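# Replace the seized roller in the roller bed

## Task

Find which of the bed's four rollers is seized (pushing its top to spin it only makes it rock slightly rather than turn), remove it by sliding its spring-loaded hexagonal axle toward one bracket until the opposite end leaves its hole, and place it in the scrap tray. Install a good roller in that slot with its axle centred like the rest and both ends seated in their holes. Every good roller originally in the bed must still be in it at the end, and everything must stay in place on its own without the robot holding it.

## Robot and tools

Robot: two 6-joint arms, left_arm and right_arm, each ending in a parallel two-finger gripper. The scene frame has its origin on the table surface midway between the arms: +x points out over the table, +z up, and left_arm sits on the +y side (the names are not image sides). Bases: left_arm at (-0.046, +0.292, 0) m, quat_wxyz (+0.998, 0, 0, -0.058); right_arm at (+0.043, -0.319, 0) m, quat_wxyz (+1.000, 0, 0, -0.008). In each gripper's own axes the fingers extend along +z and close along y. The reported end_effector_position is the point between the pads, about 1 cm short of the fingertips. Joint ranges (rad), base to hand: waist -2.618 to 3.054, shoulder 0 to 3.142, elbow 0 to 3.142, wrist pitch -1.571 to 1.571, wrist yaw -1.571 to 1.571, wrist roll -2.094 to 2.094. A wrist camera is mounted near each hand and can collide with things.

The row format (used by execute_actions and move): one flat list of 14 numbers, each in [-1, 1], always covering both arms: dx, dy, dz, rx, ry, rz, opening for left_arm, then the same seven for right_arm. dx..rz are an offset, not a pose: a target expressed relative to that gripper's measured pose at the start of the action (for a call's first action, the last pose a result reported), written in the gripper's own axes. Scale: 1.0 = 0.6 m of translation or 180 degrees of rotation; rx, ry, rz form a single rotation vector. Opening is absolute, not an offset: +1 fully open (0.094 m), -1 closed.

execute_actions(actions): a list of up to 15 actions; each action is a table of up to 15 rows, one row per 1/30 s step. If fewer than 15 rows are given, the last row is held for the remaining steps. Every row is measured from the action's start pose, not from the row before. An empty list just returns state and images. Per step the command is clipped to within 70 mm and 16 degrees of the measured pose, so large offsets need several actions; after an action the arm continues at most to its last clipped pose. Joint friction can leave the hand up to about 31 mm off, and very small commands may not move it. Position wins over orientation when both cannot be met.

move(target, speed, blocking): target is one 14-number row as above, an offset from the pose in the latest result showing one. Each hand travels a straight line to its target; both arms finish together, over 0.5 to 10 s (cut off at 10 s). speed is the top path speed in m/s, 0.002 to 0.5, default 0.25; rotation is capped at twice that in rad/s. Openings are sent at the start. Paths ignore obstacles and the other arm, and hands can lag, stray or overshoot speed, especially with a nearly straight arm. Faster moves and targets set deeper past a contact hit and press harder. blocking=false returns after 0.5 s while motion continues; then use wait or stop before sending another move or action. The result adds a move: line giving the ending (done, off_target, moving, held, fault; if only one arm is named, the other finished fine) and limits (paced = the pose sent was clipped; held = a check blocked some steps, after which the arm may jump faster), plus each hand's distance from its target.

wait(seconds): 0 to 10; lets the sim run with arms holding their last command; returns early when a running move ends. stop(): brakes a running move (needs stopping room; fingers keep moving). zoom_image(camera, region): camera is cam_high, cam_low, cam_left_wrist or cam_right_wrist; region [x0, y0, x1, y1] pixels of that camera's latest 504x504 image, origin top-left, at most 504 by 504. read_manual(section): only "licences"; no motion. finished_scene(scene): ends the current scene (give its number) after the last command is held; irreversible, and the result reports success.

Results: a state line per arm with end_effector_position (m) and end_effector_quat_wxyz in the scene frame (printed position may be off, more at long reach); Hand target lines show where each controller is now steering; step readings list positions at some steps, with HELD marking an arm whose row was partly held back. grip_measured is the finger opening on the command scale; the last Joint positions value is the opening in metres. Readings may be off by about 1 mm per gripper. A pose unreachable line means the clearance check altered or blocked that arm's command. FAULT / OVER-TEMPERATURE FAULT lines mean an arm stopped; MOTOR HOT warns from 75 °C (stop at 90 °C for 10 s; at 100 °C the arm drops and lets go).

Gripping: to hold something, command an opening below grip_measured; about 0.03 below is firm, less is gentler. Pads push roughly 50 to 62 N each, less on parts under about 2 mm thick, with a brief harder spike on first contact. For an arm meant to stay still, send the offset back to its desired pose in a reply's first call and zeros after, always with the opening it should keep. The sim runs while you think, holding the last command.

Avoid: the arms colliding or pressing on each other; anything leaving the table; drops, slips, slams and hard pushes; long loaded holds that heat motors. Occasionally a held part or loose object gets a brief external tug. Before finishing, let go so the new roller and the other good rollers sit in the bed unaided, and the seized one rests in the scrap tray.

Each tool is called after "Request:" as name([rows], argument=value, ...), one row to a line, values as JSON.

## Session

Request:
execute_actions(actions=[])

Scene clock: 0.00 s.
left_arm: end_effector_position=(+0.2381, +0.4834, +0.2330) grip_measured=+1.000 end_effector_quat_wxyz=(+0.238, -0.526, +0.743, +0.339) | right_arm: end_effector_position=(+0.1077, +0.2027, +0.3218) grip_measured=+1.000 end_effector_quat_wxyz=(+0.108, -0.539, +0.664, +0.507)
Joint positions: left_arm=[ 0.329  1.592  1.513 -1.26  -0.829 -0.918  0.094] | right_arm=[ 1.252  1.93   2.036 -0.753 -0.695  0.228  0.094]
Joint velocities: left_arm=[-0.007 -0.002 -0.007  0.037 -0.007 -0.007  0.   ] | right_arm=[ 0.007 -0.032 -0.007 -0.007 -0.022 -0.022  0.   ]
Motor temperatures (°C, as the motors report them): left_arm=[17 20 17 18 20 18] | right_arm=[20 18 19 18 19 19]
Hand target (left_arm): +0.238, +0.483, +0.233; +0.238, -0.526, +0.743, +0.339
Hand target (right_arm): +0.108, +0.203, +0.322; +0.108, -0.539, +0.664, +0.507

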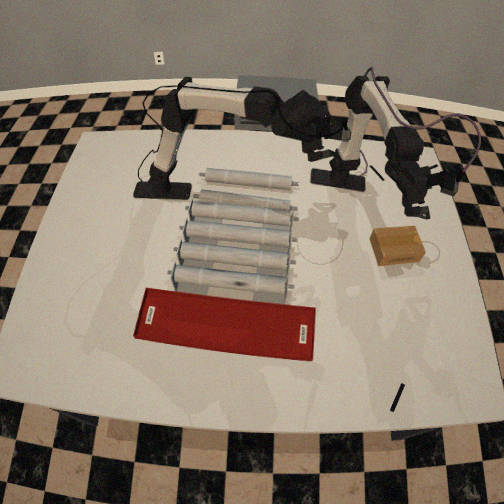

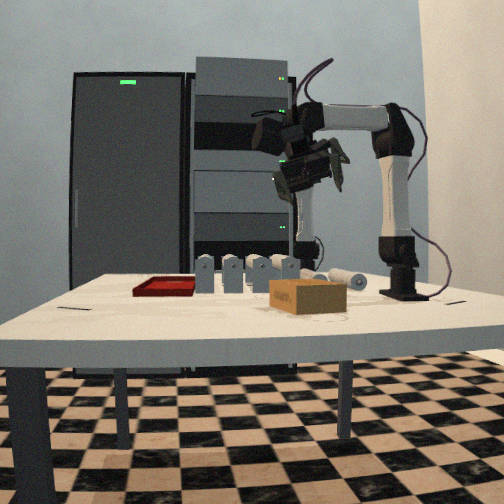

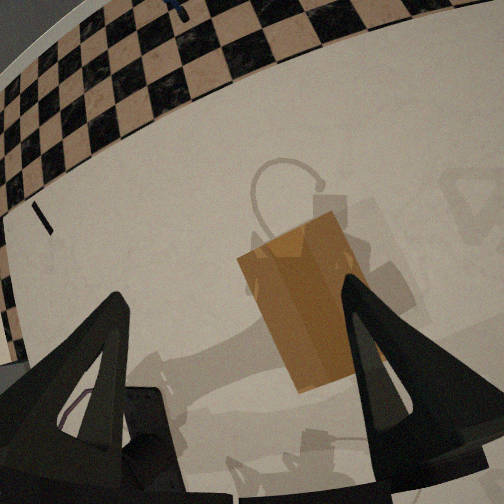

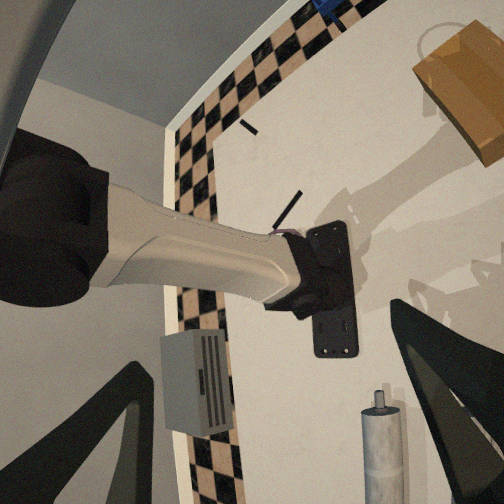

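Request:
move(target=[0,0,0,0.048,0.27,-0.101,1,0,0,0,0.189,0.291,-0.059,1])

Scene clock: 10.57 s.
left_arm: end_effector_position=(+0.2399, +0.4840, +0.2367) grip_measured=+1.000 end_effector_quat_wxyz=(-0.105, +0.700, -0.706, +0.014) | right_arm: end_effector_position=(+0.1101, +0.2076, +0.3205) grip_measured=+1.000 end_effector_quat_wxyz=(-0.278, +0.640, -0.674, -0.243)
Joint positions: left_arm=[ 0.699  1.732  1.912 -1.538 -0.014 -0.977  0.094] | right_arm=[ 1.45   2.265  2.835 -1.385 -0.03  -0.074  0.094]
Joint velocities: left_arm=[-0.037 -0.022  0.007  0.037 -0.022  0.037  0.   ] | right_arm=[ 0.012  0.002  0.002 -0.125 -0.007 -0.037  0.   ]
Motor temperatures (°C, as the motors report them): left_arm=[17 22 19 18 20 18] | right_arm=[20 23 21 21 19 19]
Hand target (left_arm): +0.238, +0.485, +0.233; -0.093, +0.703, -0.705, +0.018
Hand target (right_arm): +0.107, +0.204, +0.321; -0.279, +0.645, -0.671, -0.237
Off the commanded pose (left_arm): 0.004 m, 12 deg.
Off the commanded pose (right_arm): 0.006 m, 43 deg; orientation clipped at the last step of the last action.
elbow stopped short (right arm): the move would have taken joint 3 (elbow) straighter than the controller allows; a more bent joint 3 avoids this.
joint sent to its limit (left arm) — the command would take joint 4 (wrist pitch) past its lower limit, so that joint was sent only as far as its limit.
move: off_target (left_arm, right_arm); limits=paced

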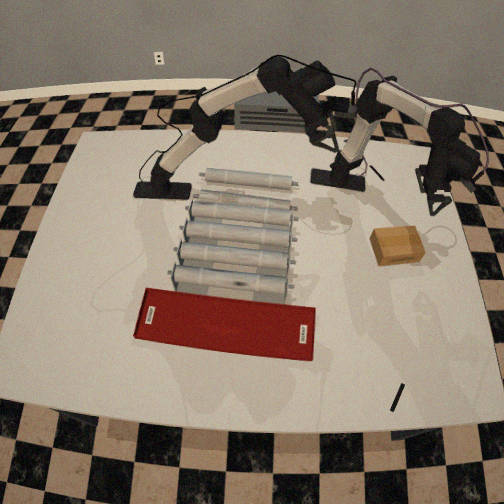

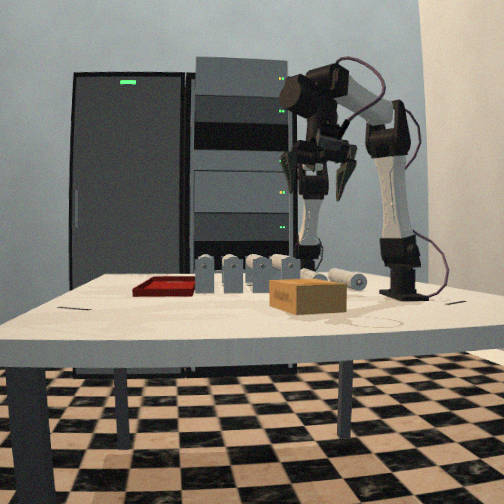

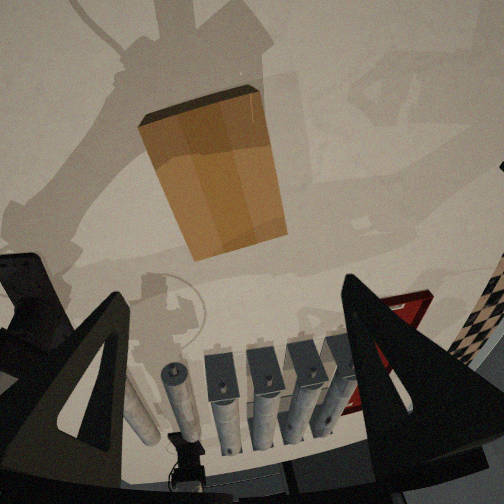

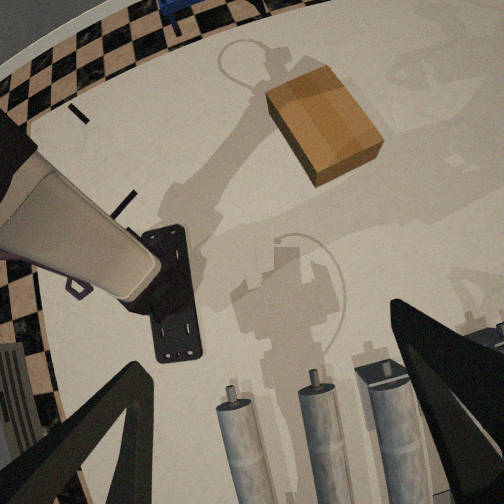

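Request:
move(target=[0,0,0,0,0,0,1,0.55,0,-0.12,0,0.24,0,-1])

Scene clock: 16.77 s.
left_arm: end_effector_position=(+0.2399, +0.4840, +0.2367) grip_measured=+1.000 end_effector_quat_wxyz=(-0.105, +0.700, -0.706, +0.014) | right_arm: end_effector_position=(+0.1002, -0.0744, +0.1486) grip_measured=-0.980 end_effector_quat_wxyz=(-0.021, +0.679, -0.734, +0.003)
Joint positions: left_arm=[ 0.699  1.732  1.912 -1.538 -0.014 -0.977  0.094] | right_arm=[ 1.375  1.466  1.298 -1.372  0.029 -0.134  0.001]
Joint velocities: left_arm=[-0.007 -0.007  0.017 -0.007  0.022  0.007  0.   ] | right_arm=[ 0.012 -0.007  0.007  0.022  0.037  0.022 -0.   ]
Motor temperatures (°C, as the motors report them): left_arm=[17 23 20 18 20 18] | right_arm=[20 26 22 22 19 19]
Hand target (left_arm): +0.240, +0.484, +0.237; -0.105, +0.700, -0.706, +0.014
Hand target (right_arm): +0.101, -0.083, +0.145; -0.014, +0.679, -0.734, +0.012
Off the commanded pose (left_arm): 0.000 m, 0 deg.
Off the commanded pose (right_arm): 0.008 m, 2 deg.
move: done

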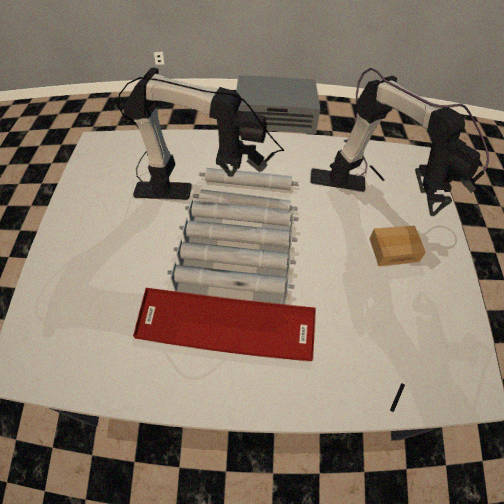

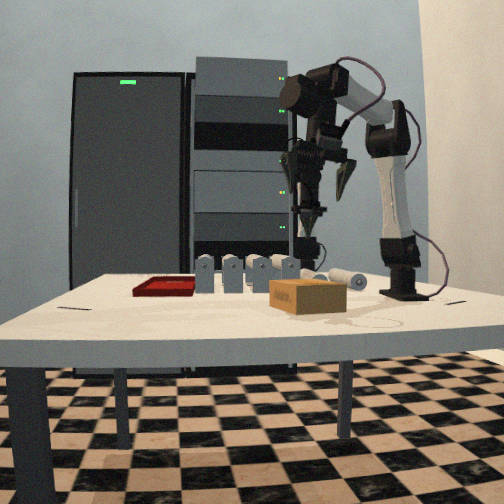

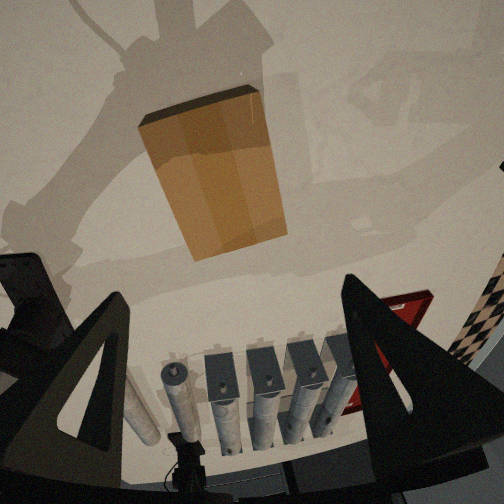

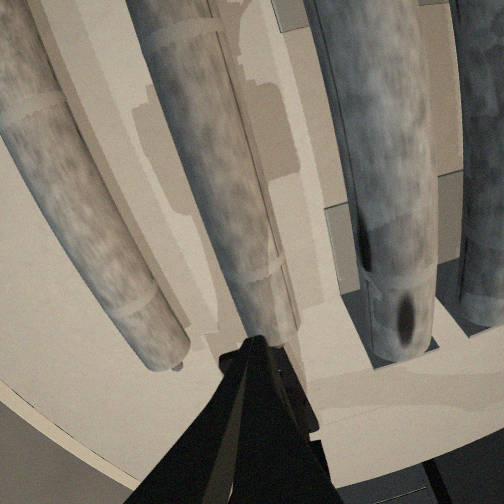

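Request:
move(target=[0,0,0,0,0,0,1,0,-0.1,0.07,0,0,0,-1])

Request:
zoom_image(camera="cam_low", region=[120,180,380,320])

Request:
zoom_image(camera="cam_high", region=[150,150,320,310])

Scene clock: 22.73 s.
left_arm: end_effector_position=(+0.2399, +0.4840, +0.2367) grip_measured=+1.000 end_effector_quat_wxyz=(-0.105, +0.700, -0.706, +0.014) | right_arm: end_effector_position=(+0.1623, -0.0754, +0.1190) grip_measured=-0.980 end_effector_quat_wxyz=(-0.032, +0.677, -0.735, +0.000)
Joint positions: left_arm=[ 0.699  1.732  1.912 -1.538 -0.014 -0.977  0.094] | right_arm=[ 1.147  1.515  1.224 -1.22   0.025 -0.36   0.001]
Joint velocities: left_arm=[ 0.007  0.002 -0.017  0.037  0.051 -0.051  0.   ] | right_arm=[-0.002 -0.002  0.007  0.007 -0.022 -0.037 -0.001]
Motor temperatures (°C, as the motors report them): left_arm=[17 24 21 18 20 18] | right_arm=[20 25 22 21 19 19]
Hand target (left_arm): +0.240, +0.484, +0.237; -0.105, +0.700, -0.706, +0.014
Hand target (right_arm): +0.162, -0.077, +0.110; -0.022, +0.679, -0.734, +0.001
Off the commanded pose (left_arm): 0.000 m, 0 deg.
Off the commanded pose (right_arm): 0.011 m, 1 deg.
move: off_target (right_arm)

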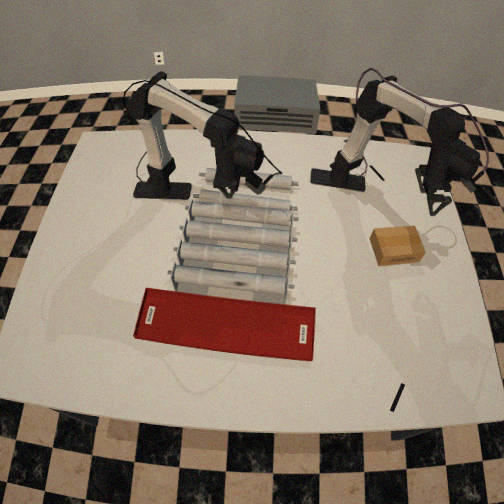

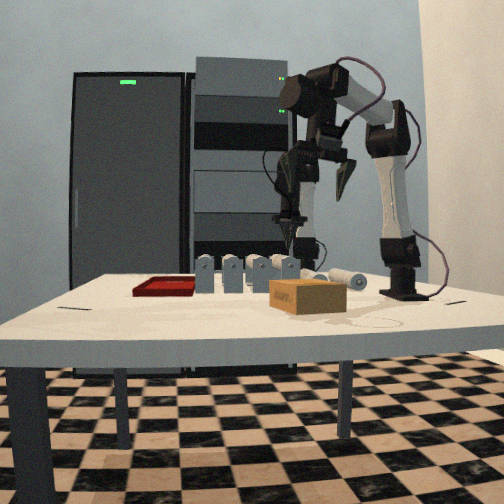

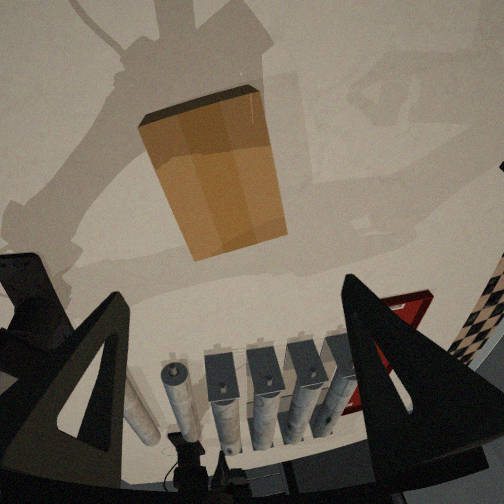

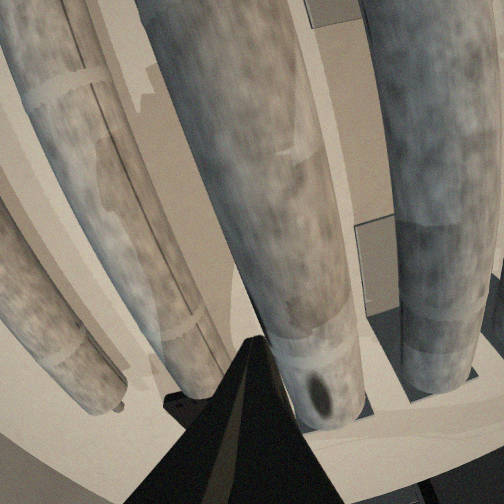

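Region (120, 180, 380, 320) of cam_low's 504x504 image, scaled by 1.938, with more detail than that image has; it fills the top 271 rows of this view, and the rest is white.

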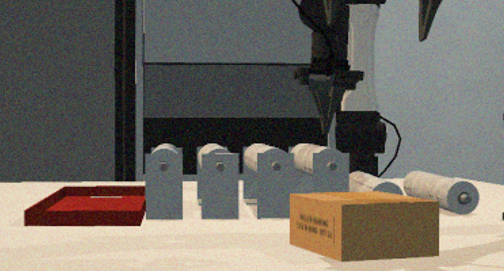

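Region (150, 150, 320, 310) of cam_high's 504x504 image, scaled by 2.965, with more detail than that image has; it fills the top 474 rows of this view, and the rest is white.

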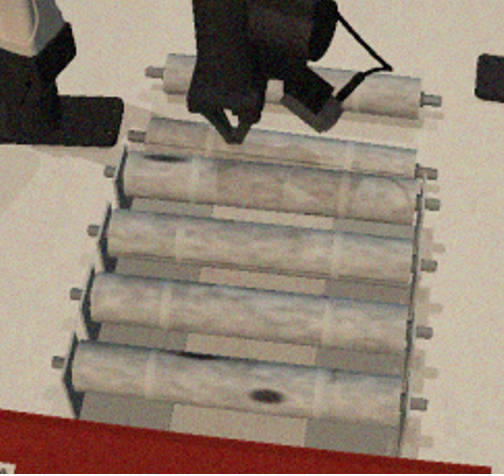

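Request:
move(target=[0,0,0,0,0,0,1,0,0,0.05,0,0,0,-1], speed=0.05)

Request:
move(target=[0,0,0,0,0,0,1,0,-0.5,0,0,0,0,-1], speed=0.05)

Request:
zoom_image(camera="cam_high", region=[150,150,320,310])

Scene clock: 27.27 s.
left_arm: end_effector_position=(+0.2399, +0.4840, +0.2367) grip_measured=+1.000 end_effector_quat_wxyz=(-0.105, +0.700, -0.706, +0.014) | right_arm: end_effector_position=(+0.1640, -0.0714, +0.1001) grip_measured=-0.980 end_effector_quat_wxyz=(-0.044, +0.678, -0.734, -0.004)
Joint positions: left_arm=[ 0.699  1.732  1.912 -1.538 -0.014 -0.977  0.094] | right_arm=[ 1.147  1.515  1.147 -1.119  0.025 -0.362  0.001]
Joint velocities: left_arm=[ 0.007 -0.007 -0.017  0.066  0.037 -0.022  0.   ] | right_arm=[-0.007  0.007  0.002  0.037 -0.051 -0.022  0.   ]
Motor temperatures (°C, as the motors report them): left_arm=[17 24 21 18 20 18] | right_arm=[20 25 22 20 19 19]
Hand target (left_arm): +0.240, +0.484, +0.237; -0.105, +0.700, -0.706, +0.014
Hand target (right_arm): +0.164, -0.075, +0.089; -0.032, +0.678, -0.735, +0.000
Off the commanded pose (left_arm): 0.000 m, 0 deg.
Off the commanded pose (right_arm): 0.011 m, 1 deg.
move: off_target (right_arm)

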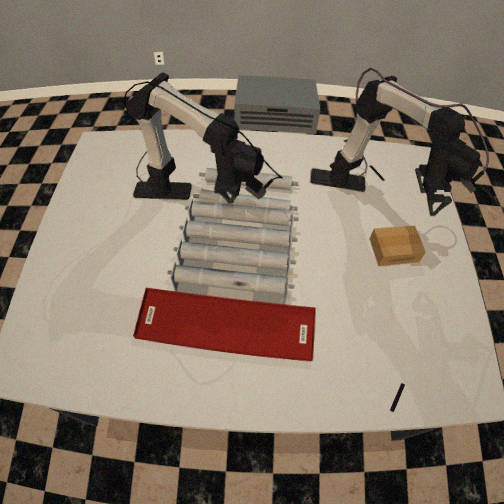

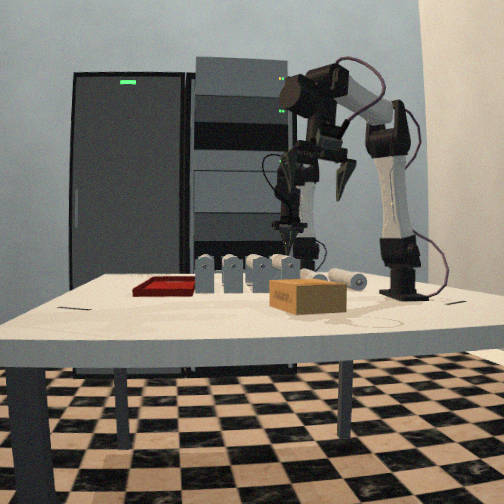

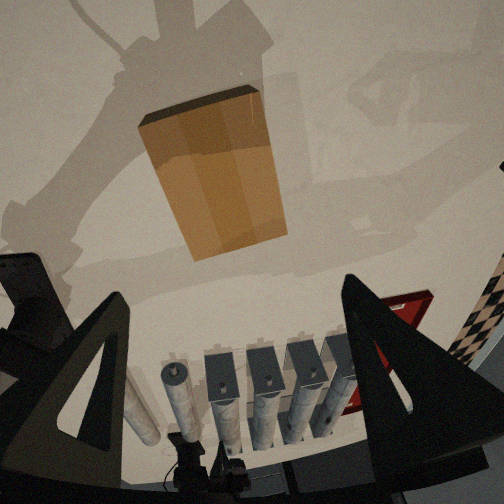

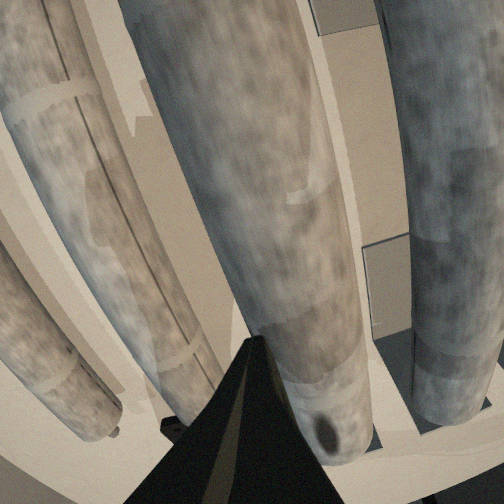

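Scene clock: 33.83 s.
left_arm: end_effector_position=(+0.2399, +0.4840, +0.2367) grip_measured=+1.000 end_effector_quat_wxyz=(-0.105, +0.700, -0.706, +0.014) | right_arm: end_effector_position=(+0.4654, -0.0861, +0.1283) grip_measured=-0.980 end_effector_quat_wxyz=(-0.062, +0.677, -0.733, +0.000)
Joint positions: left_arm=[ 0.699  1.732  1.912 -1.538 -0.014 -0.977  0.094] | right_arm=[ 0.509  2.398  2.481 -1.533 -0.031 -0.996  0.001]
Joint velocities: left_arm=[-0.007  0.007 -0.002  0.007  0.022  0.022  0.   ] | right_arm=[-0.007  0.007  0.002 -0.022  0.051 -0.066  0.   ]
Motor temperatures (°C, as the motors report them): left_arm=[17 25 22 18 20 18] | right_arm=[20 26 23 20 19 19]
Hand target (left_arm): +0.240, +0.484, +0.237; -0.105, +0.700, -0.706, +0.014
Hand target (right_arm): +0.464, -0.088, +0.121; -0.049, +0.678, -0.734, -0.006
Off the commanded pose (left_arm): 0.000 m, 0 deg.
Off the commanded pose (right_arm): 0.016 m, 2 deg.
move: off_target (right_arm)

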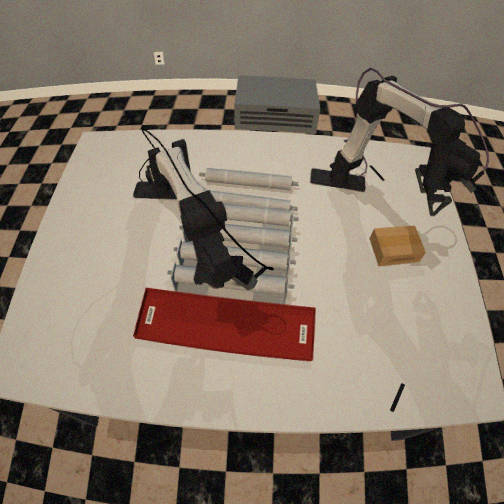

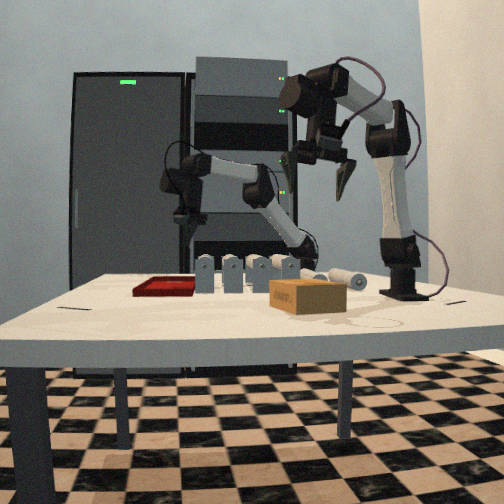

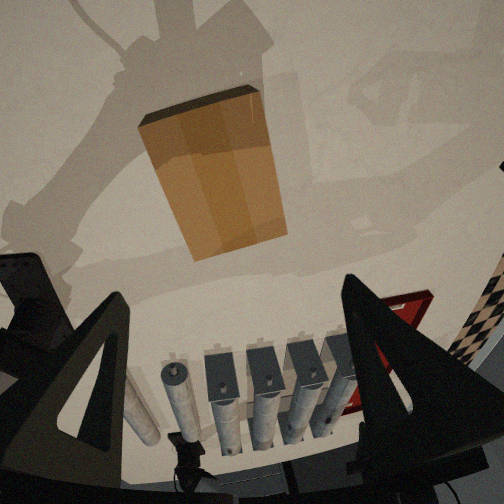

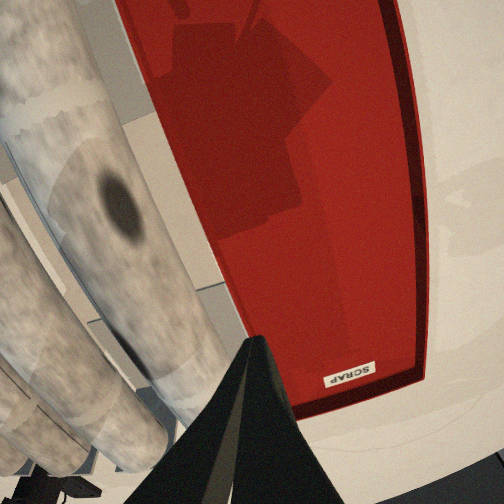

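Region (150, 150, 320, 310) of cam_high's 504x504 image, scaled by 2.965, with more detail than that image has; it fills the top 474 rows of this view, and the rest is white.

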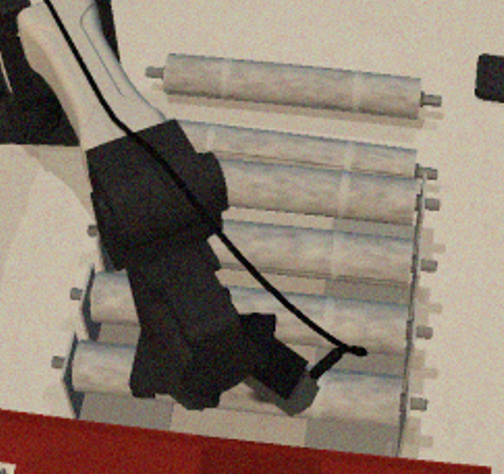

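Request:
move(target=[0,0,0,0,0,0,1,0,0,0.075,0,0,0,-1], speed=0.05)

Request:
move(target=[0,0,0,0,0,0,1,0,0.5,-0.04,0,0,0,-1], speed=0.05)

Request:
zoom_image(camera="cam_high", region=[150,150,320,310])

Scene clock: 38.07 s.
left_arm: end_effector_position=(+0.2399, +0.4840, +0.2367) grip_measured=+1.000 end_effector_quat_wxyz=(-0.105, +0.700, -0.706, +0.014) | right_arm: end_effector_position=(+0.4707, -0.0833, +0.0859) grip_measured=-0.980 end_effector_quat_wxyz=(-0.062, +0.677, -0.733, -0.000)
Joint positions: left_arm=[ 0.699  1.732  1.912 -1.538 -0.014 -0.977  0.094] | right_arm=[ 0.509  2.372  2.262 -1.341 -0.031 -0.996  0.001]
Joint velocities: left_arm=[ 0.007 -0.007  0.007 -0.081 -0.051 -0.066  0.   ] | right_arm=[-0.022  0.002 -0.017 -0.081 -0.007  0.051  0.   ]
Motor temperatures (°C, as the motors report them): left_arm=[17 26 22 19 20 18] | right_arm=[20 28 24 20 19 19]
Hand target (left_arm): +0.240, +0.484, +0.237; -0.105, +0.700, -0.706, +0.014
Hand target (right_arm): +0.469, -0.083, +0.084; -0.062, +0.677, -0.733, -0.000
Off the commanded pose (left_arm): 0.000 m, 0 deg.
Off the commanded pose (right_arm): 0.003 m, 0 deg.
move: done

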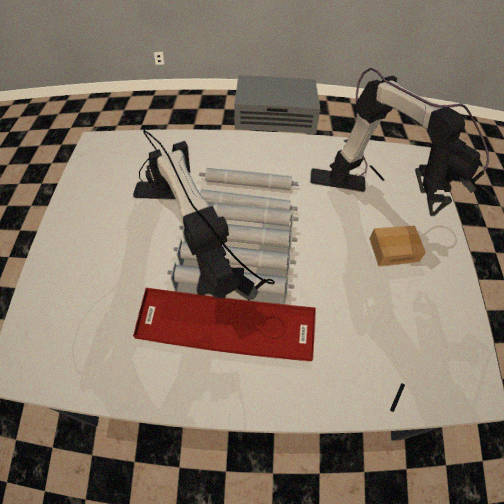

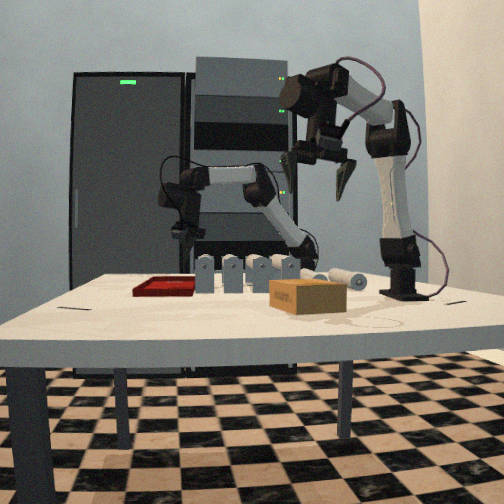

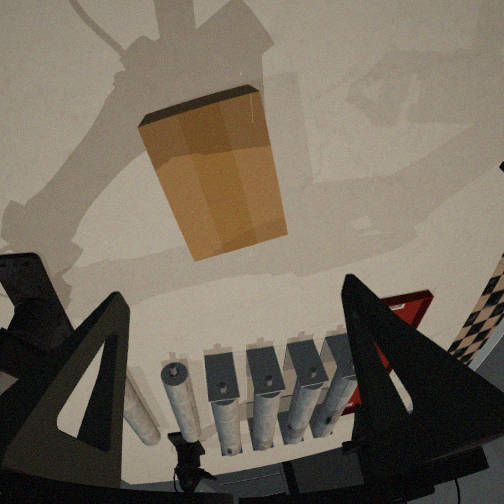

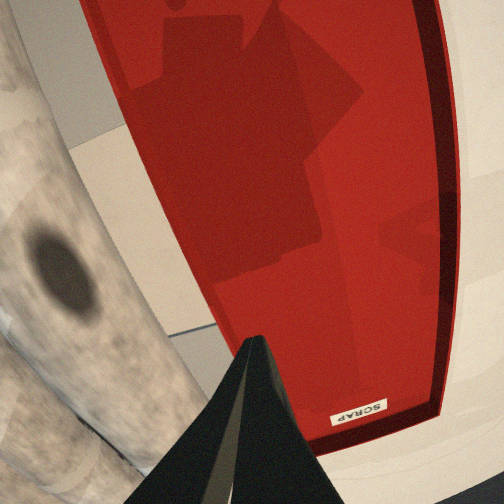

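Scene clock: 44.43 s.
left_arm: end_effector_position=(+0.2399, +0.4840, +0.2367) grip_measured=+1.000 end_effector_quat_wxyz=(-0.105, +0.700, -0.706, +0.014) | right_arm: end_effector_position=(+0.2012, -0.0604, +0.0968) grip_measured=-0.981 end_effector_quat_wxyz=(+0.110, -0.664, +0.739, -0.036)
Joint positions: left_arm=[ 0.699  1.732  1.912 -1.538 -0.014 -0.977  0.094] | right_arm=[ 1.12   1.533  1.132 -0.99   0.146 -0.375  0.001]
Joint velocities: left_arm=[ 0.002  0.007  0.002  0.007 -0.081  0.007  0.   ] | right_arm=[ 0.002  0.012 -0.007  0.095 -0.081  0.037  0.   ]
Motor temperatures (°C, as the motors report them): left_arm=[17 26 22 19 20 18] | right_arm=[20 29 23 20 19 19]
Hand target (left_arm): +0.240, +0.484, +0.237; -0.105, +0.700, -0.706, +0.014
Hand target (right_arm): +0.171, -0.068, +0.082; +0.056, -0.676, +0.735, -0.004
Off the commanded pose (left_arm): 0.000 m, 0 deg.
Off the commanded pose (right_arm): 0.033 m, 7 deg.
move: off_target (right_arm)

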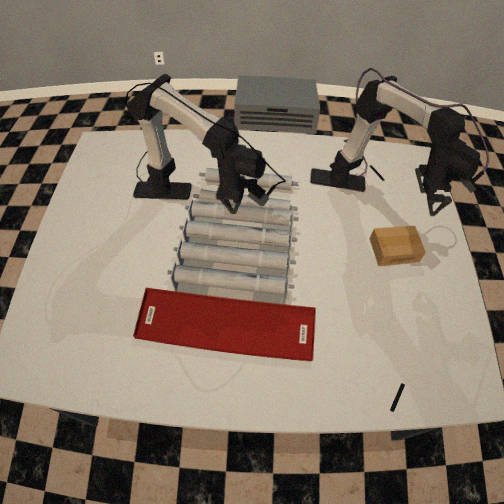

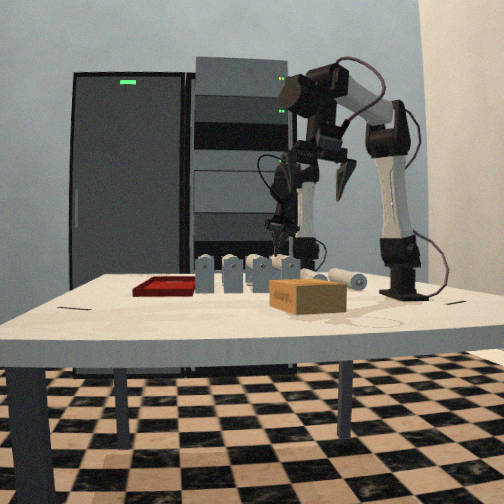

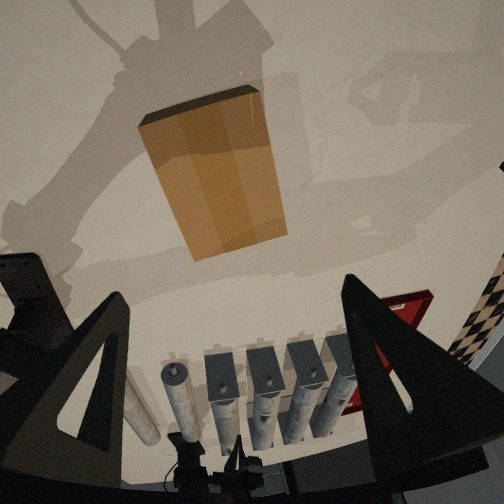

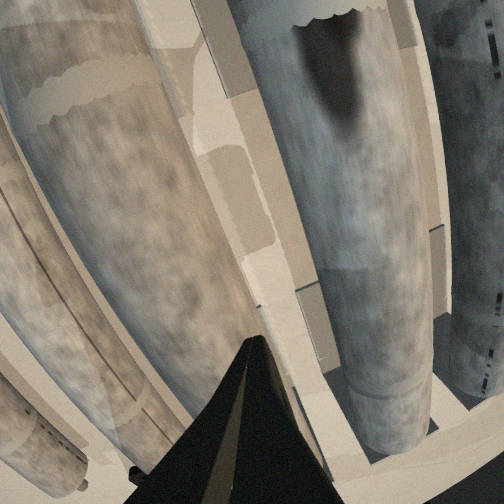

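Region (150, 150, 320, 310) of cam_high's 504x504 image, scaled by 2.965, with more detail than that image has; it fills the top 474 rows of this view, and the rest is white.

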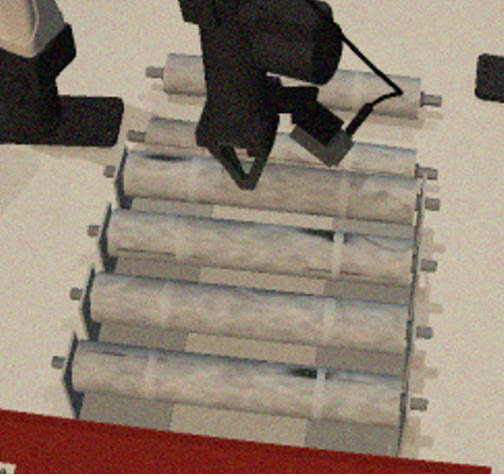

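Request:
move(target=[0.59,0.075,0.18,-0.053,0.041,0,0.4,0.08,0.04,-0.08,-0.066,0.034,0,0.4])

Scene clock: 52.63 s.
left_arm: end_effector_position=(+0.2150, +0.1440, +0.0864) grip_measured=+0.401 end_effector_quat_wxyz=(+0.002, +0.701, -0.713, +0.011) | right_arm: end_effector_position=(+0.1631, -0.1084, +0.1263) grip_measured=+0.398 end_effector_quat_wxyz=(-0.003, -0.668, +0.744, -0.001)
Joint positions: left_arm=[-0.394  1.675  1.261 -1.137  0.01  -2.066  0.066] | right_arm=[ 1.067  1.467  1.211 -1.322 -0.001 -0.413  0.066]
Joint velocities: left_arm=[ 0.012 -0.007 -0.002  0.007  0.007 -0.066 -0.001] | right_arm=[ 0.002 -0.007 -0.007  0.037 -0.007 -0.051  0.001]
Motor temperatures (°C, as the motors report them): left_arm=[17 27 23 19 20 18] | right_arm=[20 28 23 20 20 19]
Hand target (left_arm): +0.213, +0.141, +0.079; +0.010, +0.704, -0.710, +0.006
Hand target (right_arm): +0.164, -0.109, +0.133; +0.001, -0.668, +0.744, +0.004
Off the commanded pose (left_arm): 0.009 m, 1 deg.
Off the commanded pose (right_arm): 0.007 m, 1 deg.
move: done

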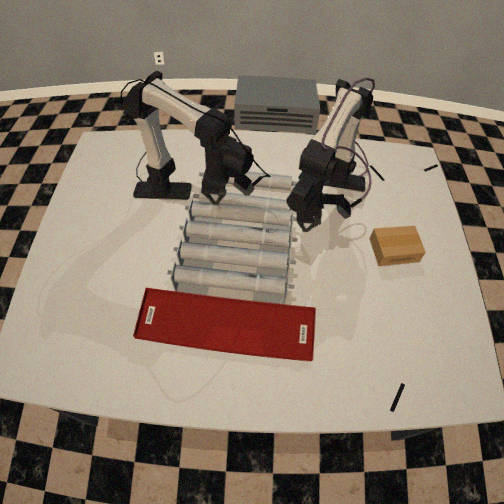

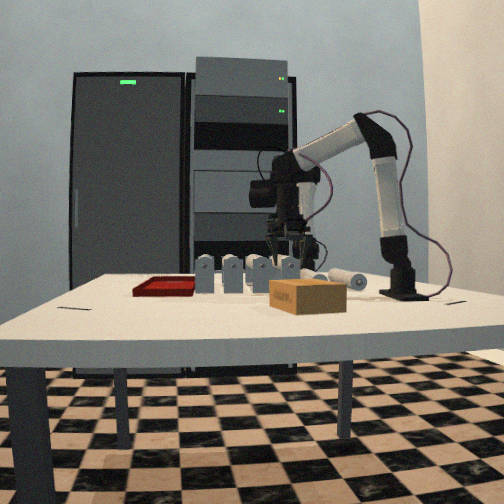

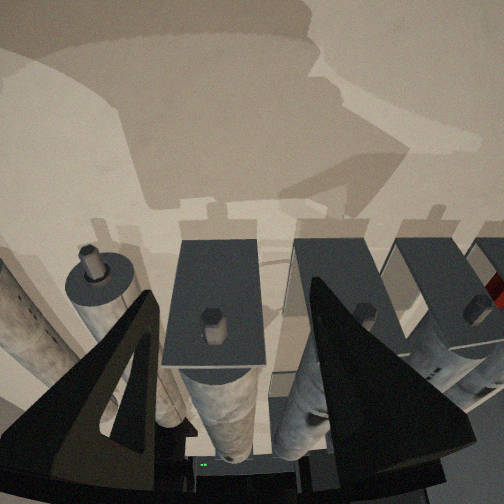

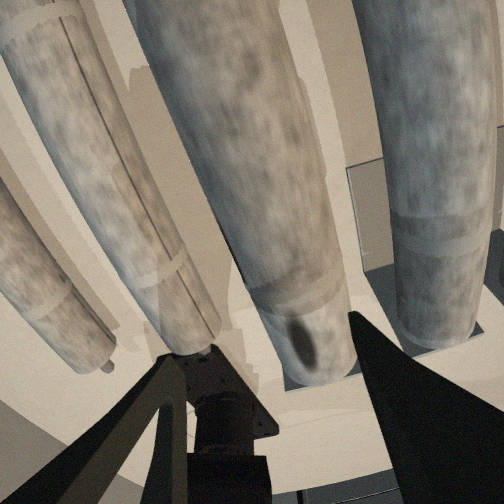

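Request:
move(target=[0,0.013,0.04,0,0,0,0,0,-0.035,0,0,0,0,0.4], speed=0.05)

Request:
move(target=[0.04,0,0,0,0,0,0,0,0,0.095,0,0,0,0.4], speed=0.05)

Scene clock: 56.20 s.
left_arm: end_effector_position=(+0.2115, +0.1460, +0.0661) grip_measured=+0.001 end_effector_quat_wxyz=(+0.002, +0.702, -0.712, +0.011) | right_arm: end_effector_position=(+0.1793, -0.1140, +0.1263) grip_measured=+0.398 end_effector_quat_wxyz=(-0.005, -0.668, +0.744, -0.001)
Joint positions: left_arm=[-0.394  1.675  1.178 -1.053  0.01  -2.068  0.047] | right_arm=[ 0.999  1.483  1.226 -1.323 -0.001 -0.481  0.066]
Joint velocities: left_arm=[-0.007 -0.007  0.007  0.051  0.007 -0.007 -0.   ] | right_arm=[ 0.017 -0.007 -0.007  0.007  0.007  0.051  0.   ]
Motor temperatures (°C, as the motors report them): left_arm=[17 27 23 19 20 18] | right_arm=[20 27 24 20 20 19]
Hand target (left_arm): +0.207, +0.144, +0.062; +0.003, +0.701, -0.713, +0.010
Hand target (right_arm): +0.184, -0.110, +0.127; -0.003, -0.668, +0.744, -0.001
Off the commanded pose (left_arm): 0.006 m, 0 deg.
Off the commanded pose (right_arm): 0.006 m, 0 deg.
move: done

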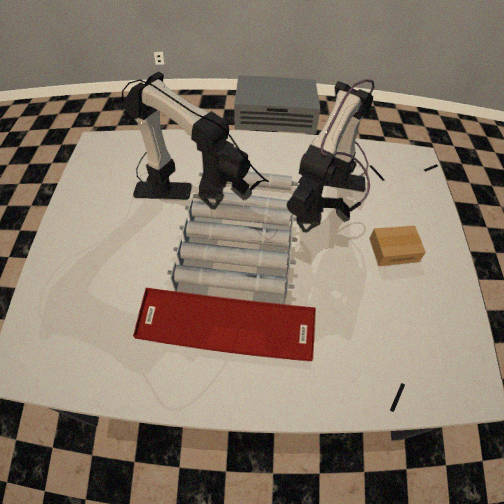

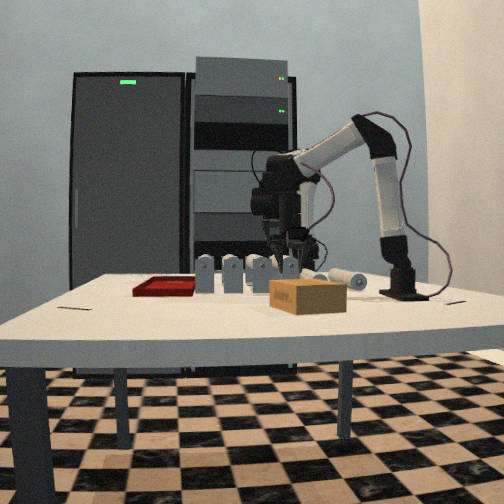

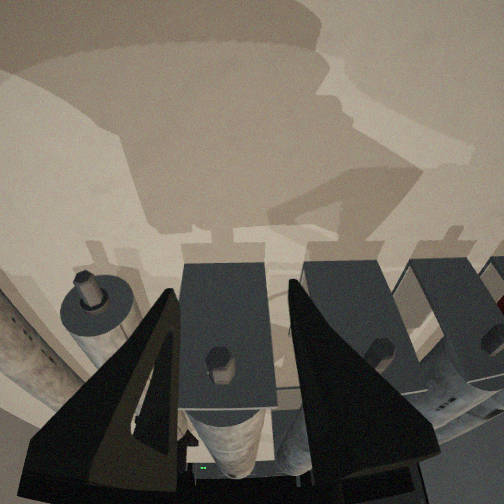

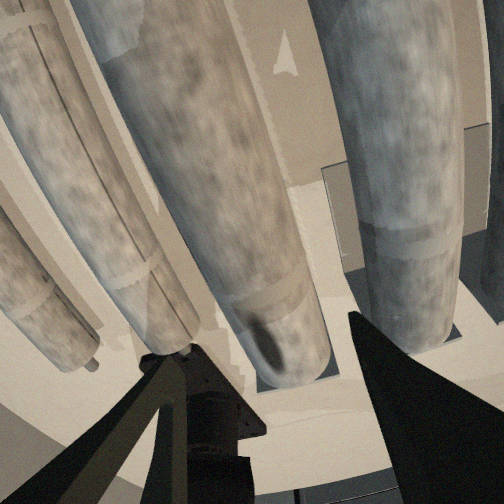

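Scene clock: 57.80 s.
left_arm: end_effector_position=(+0.2130, +0.1283, +0.0695) grip_measured=+0.001 end_effector_quat_wxyz=(+0.003, +0.689, -0.724, +0.020) | right_arm: end_effector_position=(+0.1807, -0.1120, +0.0810) grip_measured=+0.398 end_effector_quat_wxyz=(+0.010, -0.668, +0.744, +0.003)
Joint positions: left_arm=[-0.439  1.696  1.215 -1.053  0.015 -2.077  0.047] | right_arm=[ 0.999  1.483  1.045 -1.112 -0.001 -0.481  0.066]
Joint velocities: left_arm=[ 0.002 -0.002 -0.002 -0.022 -0.051  0.037 -0.   ] | right_arm=[-0.007 -0.002  0.002  0.037 -0.022 -0.051  0.   ]
Motor temperatures (°C, as the motors report them): left_arm=[17 27 23 19 20 18] | right_arm=[20 27 24 20 20 19]
Hand target (left_arm): +0.211, +0.122, +0.066; +0.012, +0.689, -0.724, +0.014
Hand target (right_arm): +0.179, -0.116, +0.070; -0.005, -0.668, +0.744, -0.001
Off the commanded pose (left_arm): 0.007 m, 2 deg.
Off the commanded pose (right_arm): 0.012 m, 2 deg.
joint sent to its limit (left arm) — the command would take joint 6 (wrist roll) past its lower limit, so that joint was sent only as far as its limit.
move: off_target (right_arm)

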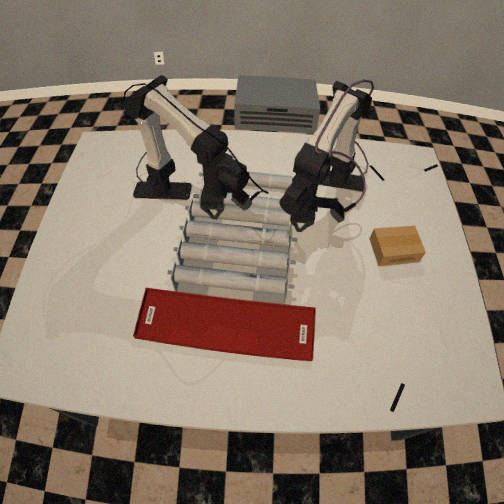

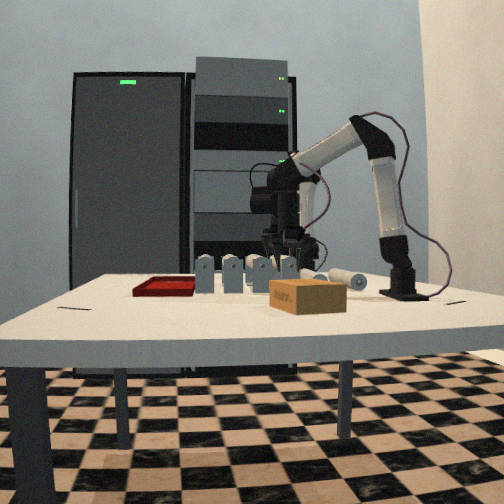

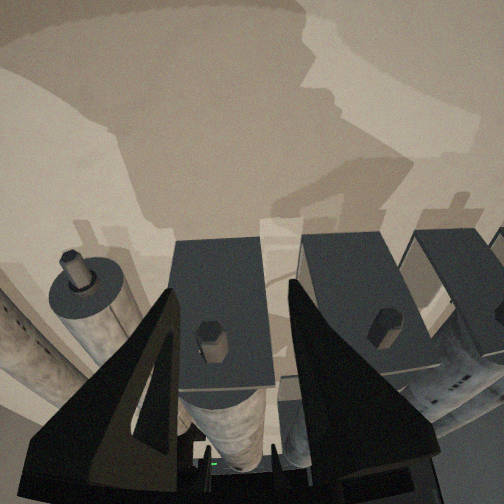

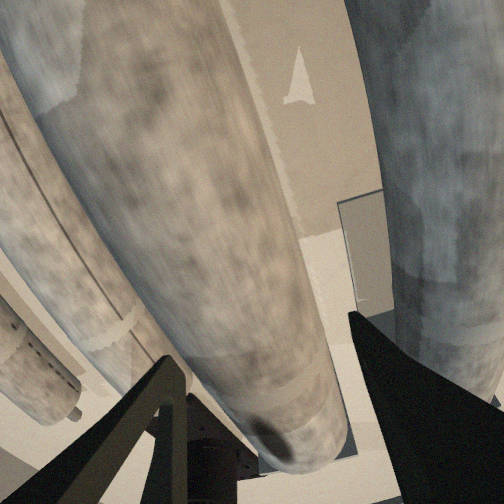

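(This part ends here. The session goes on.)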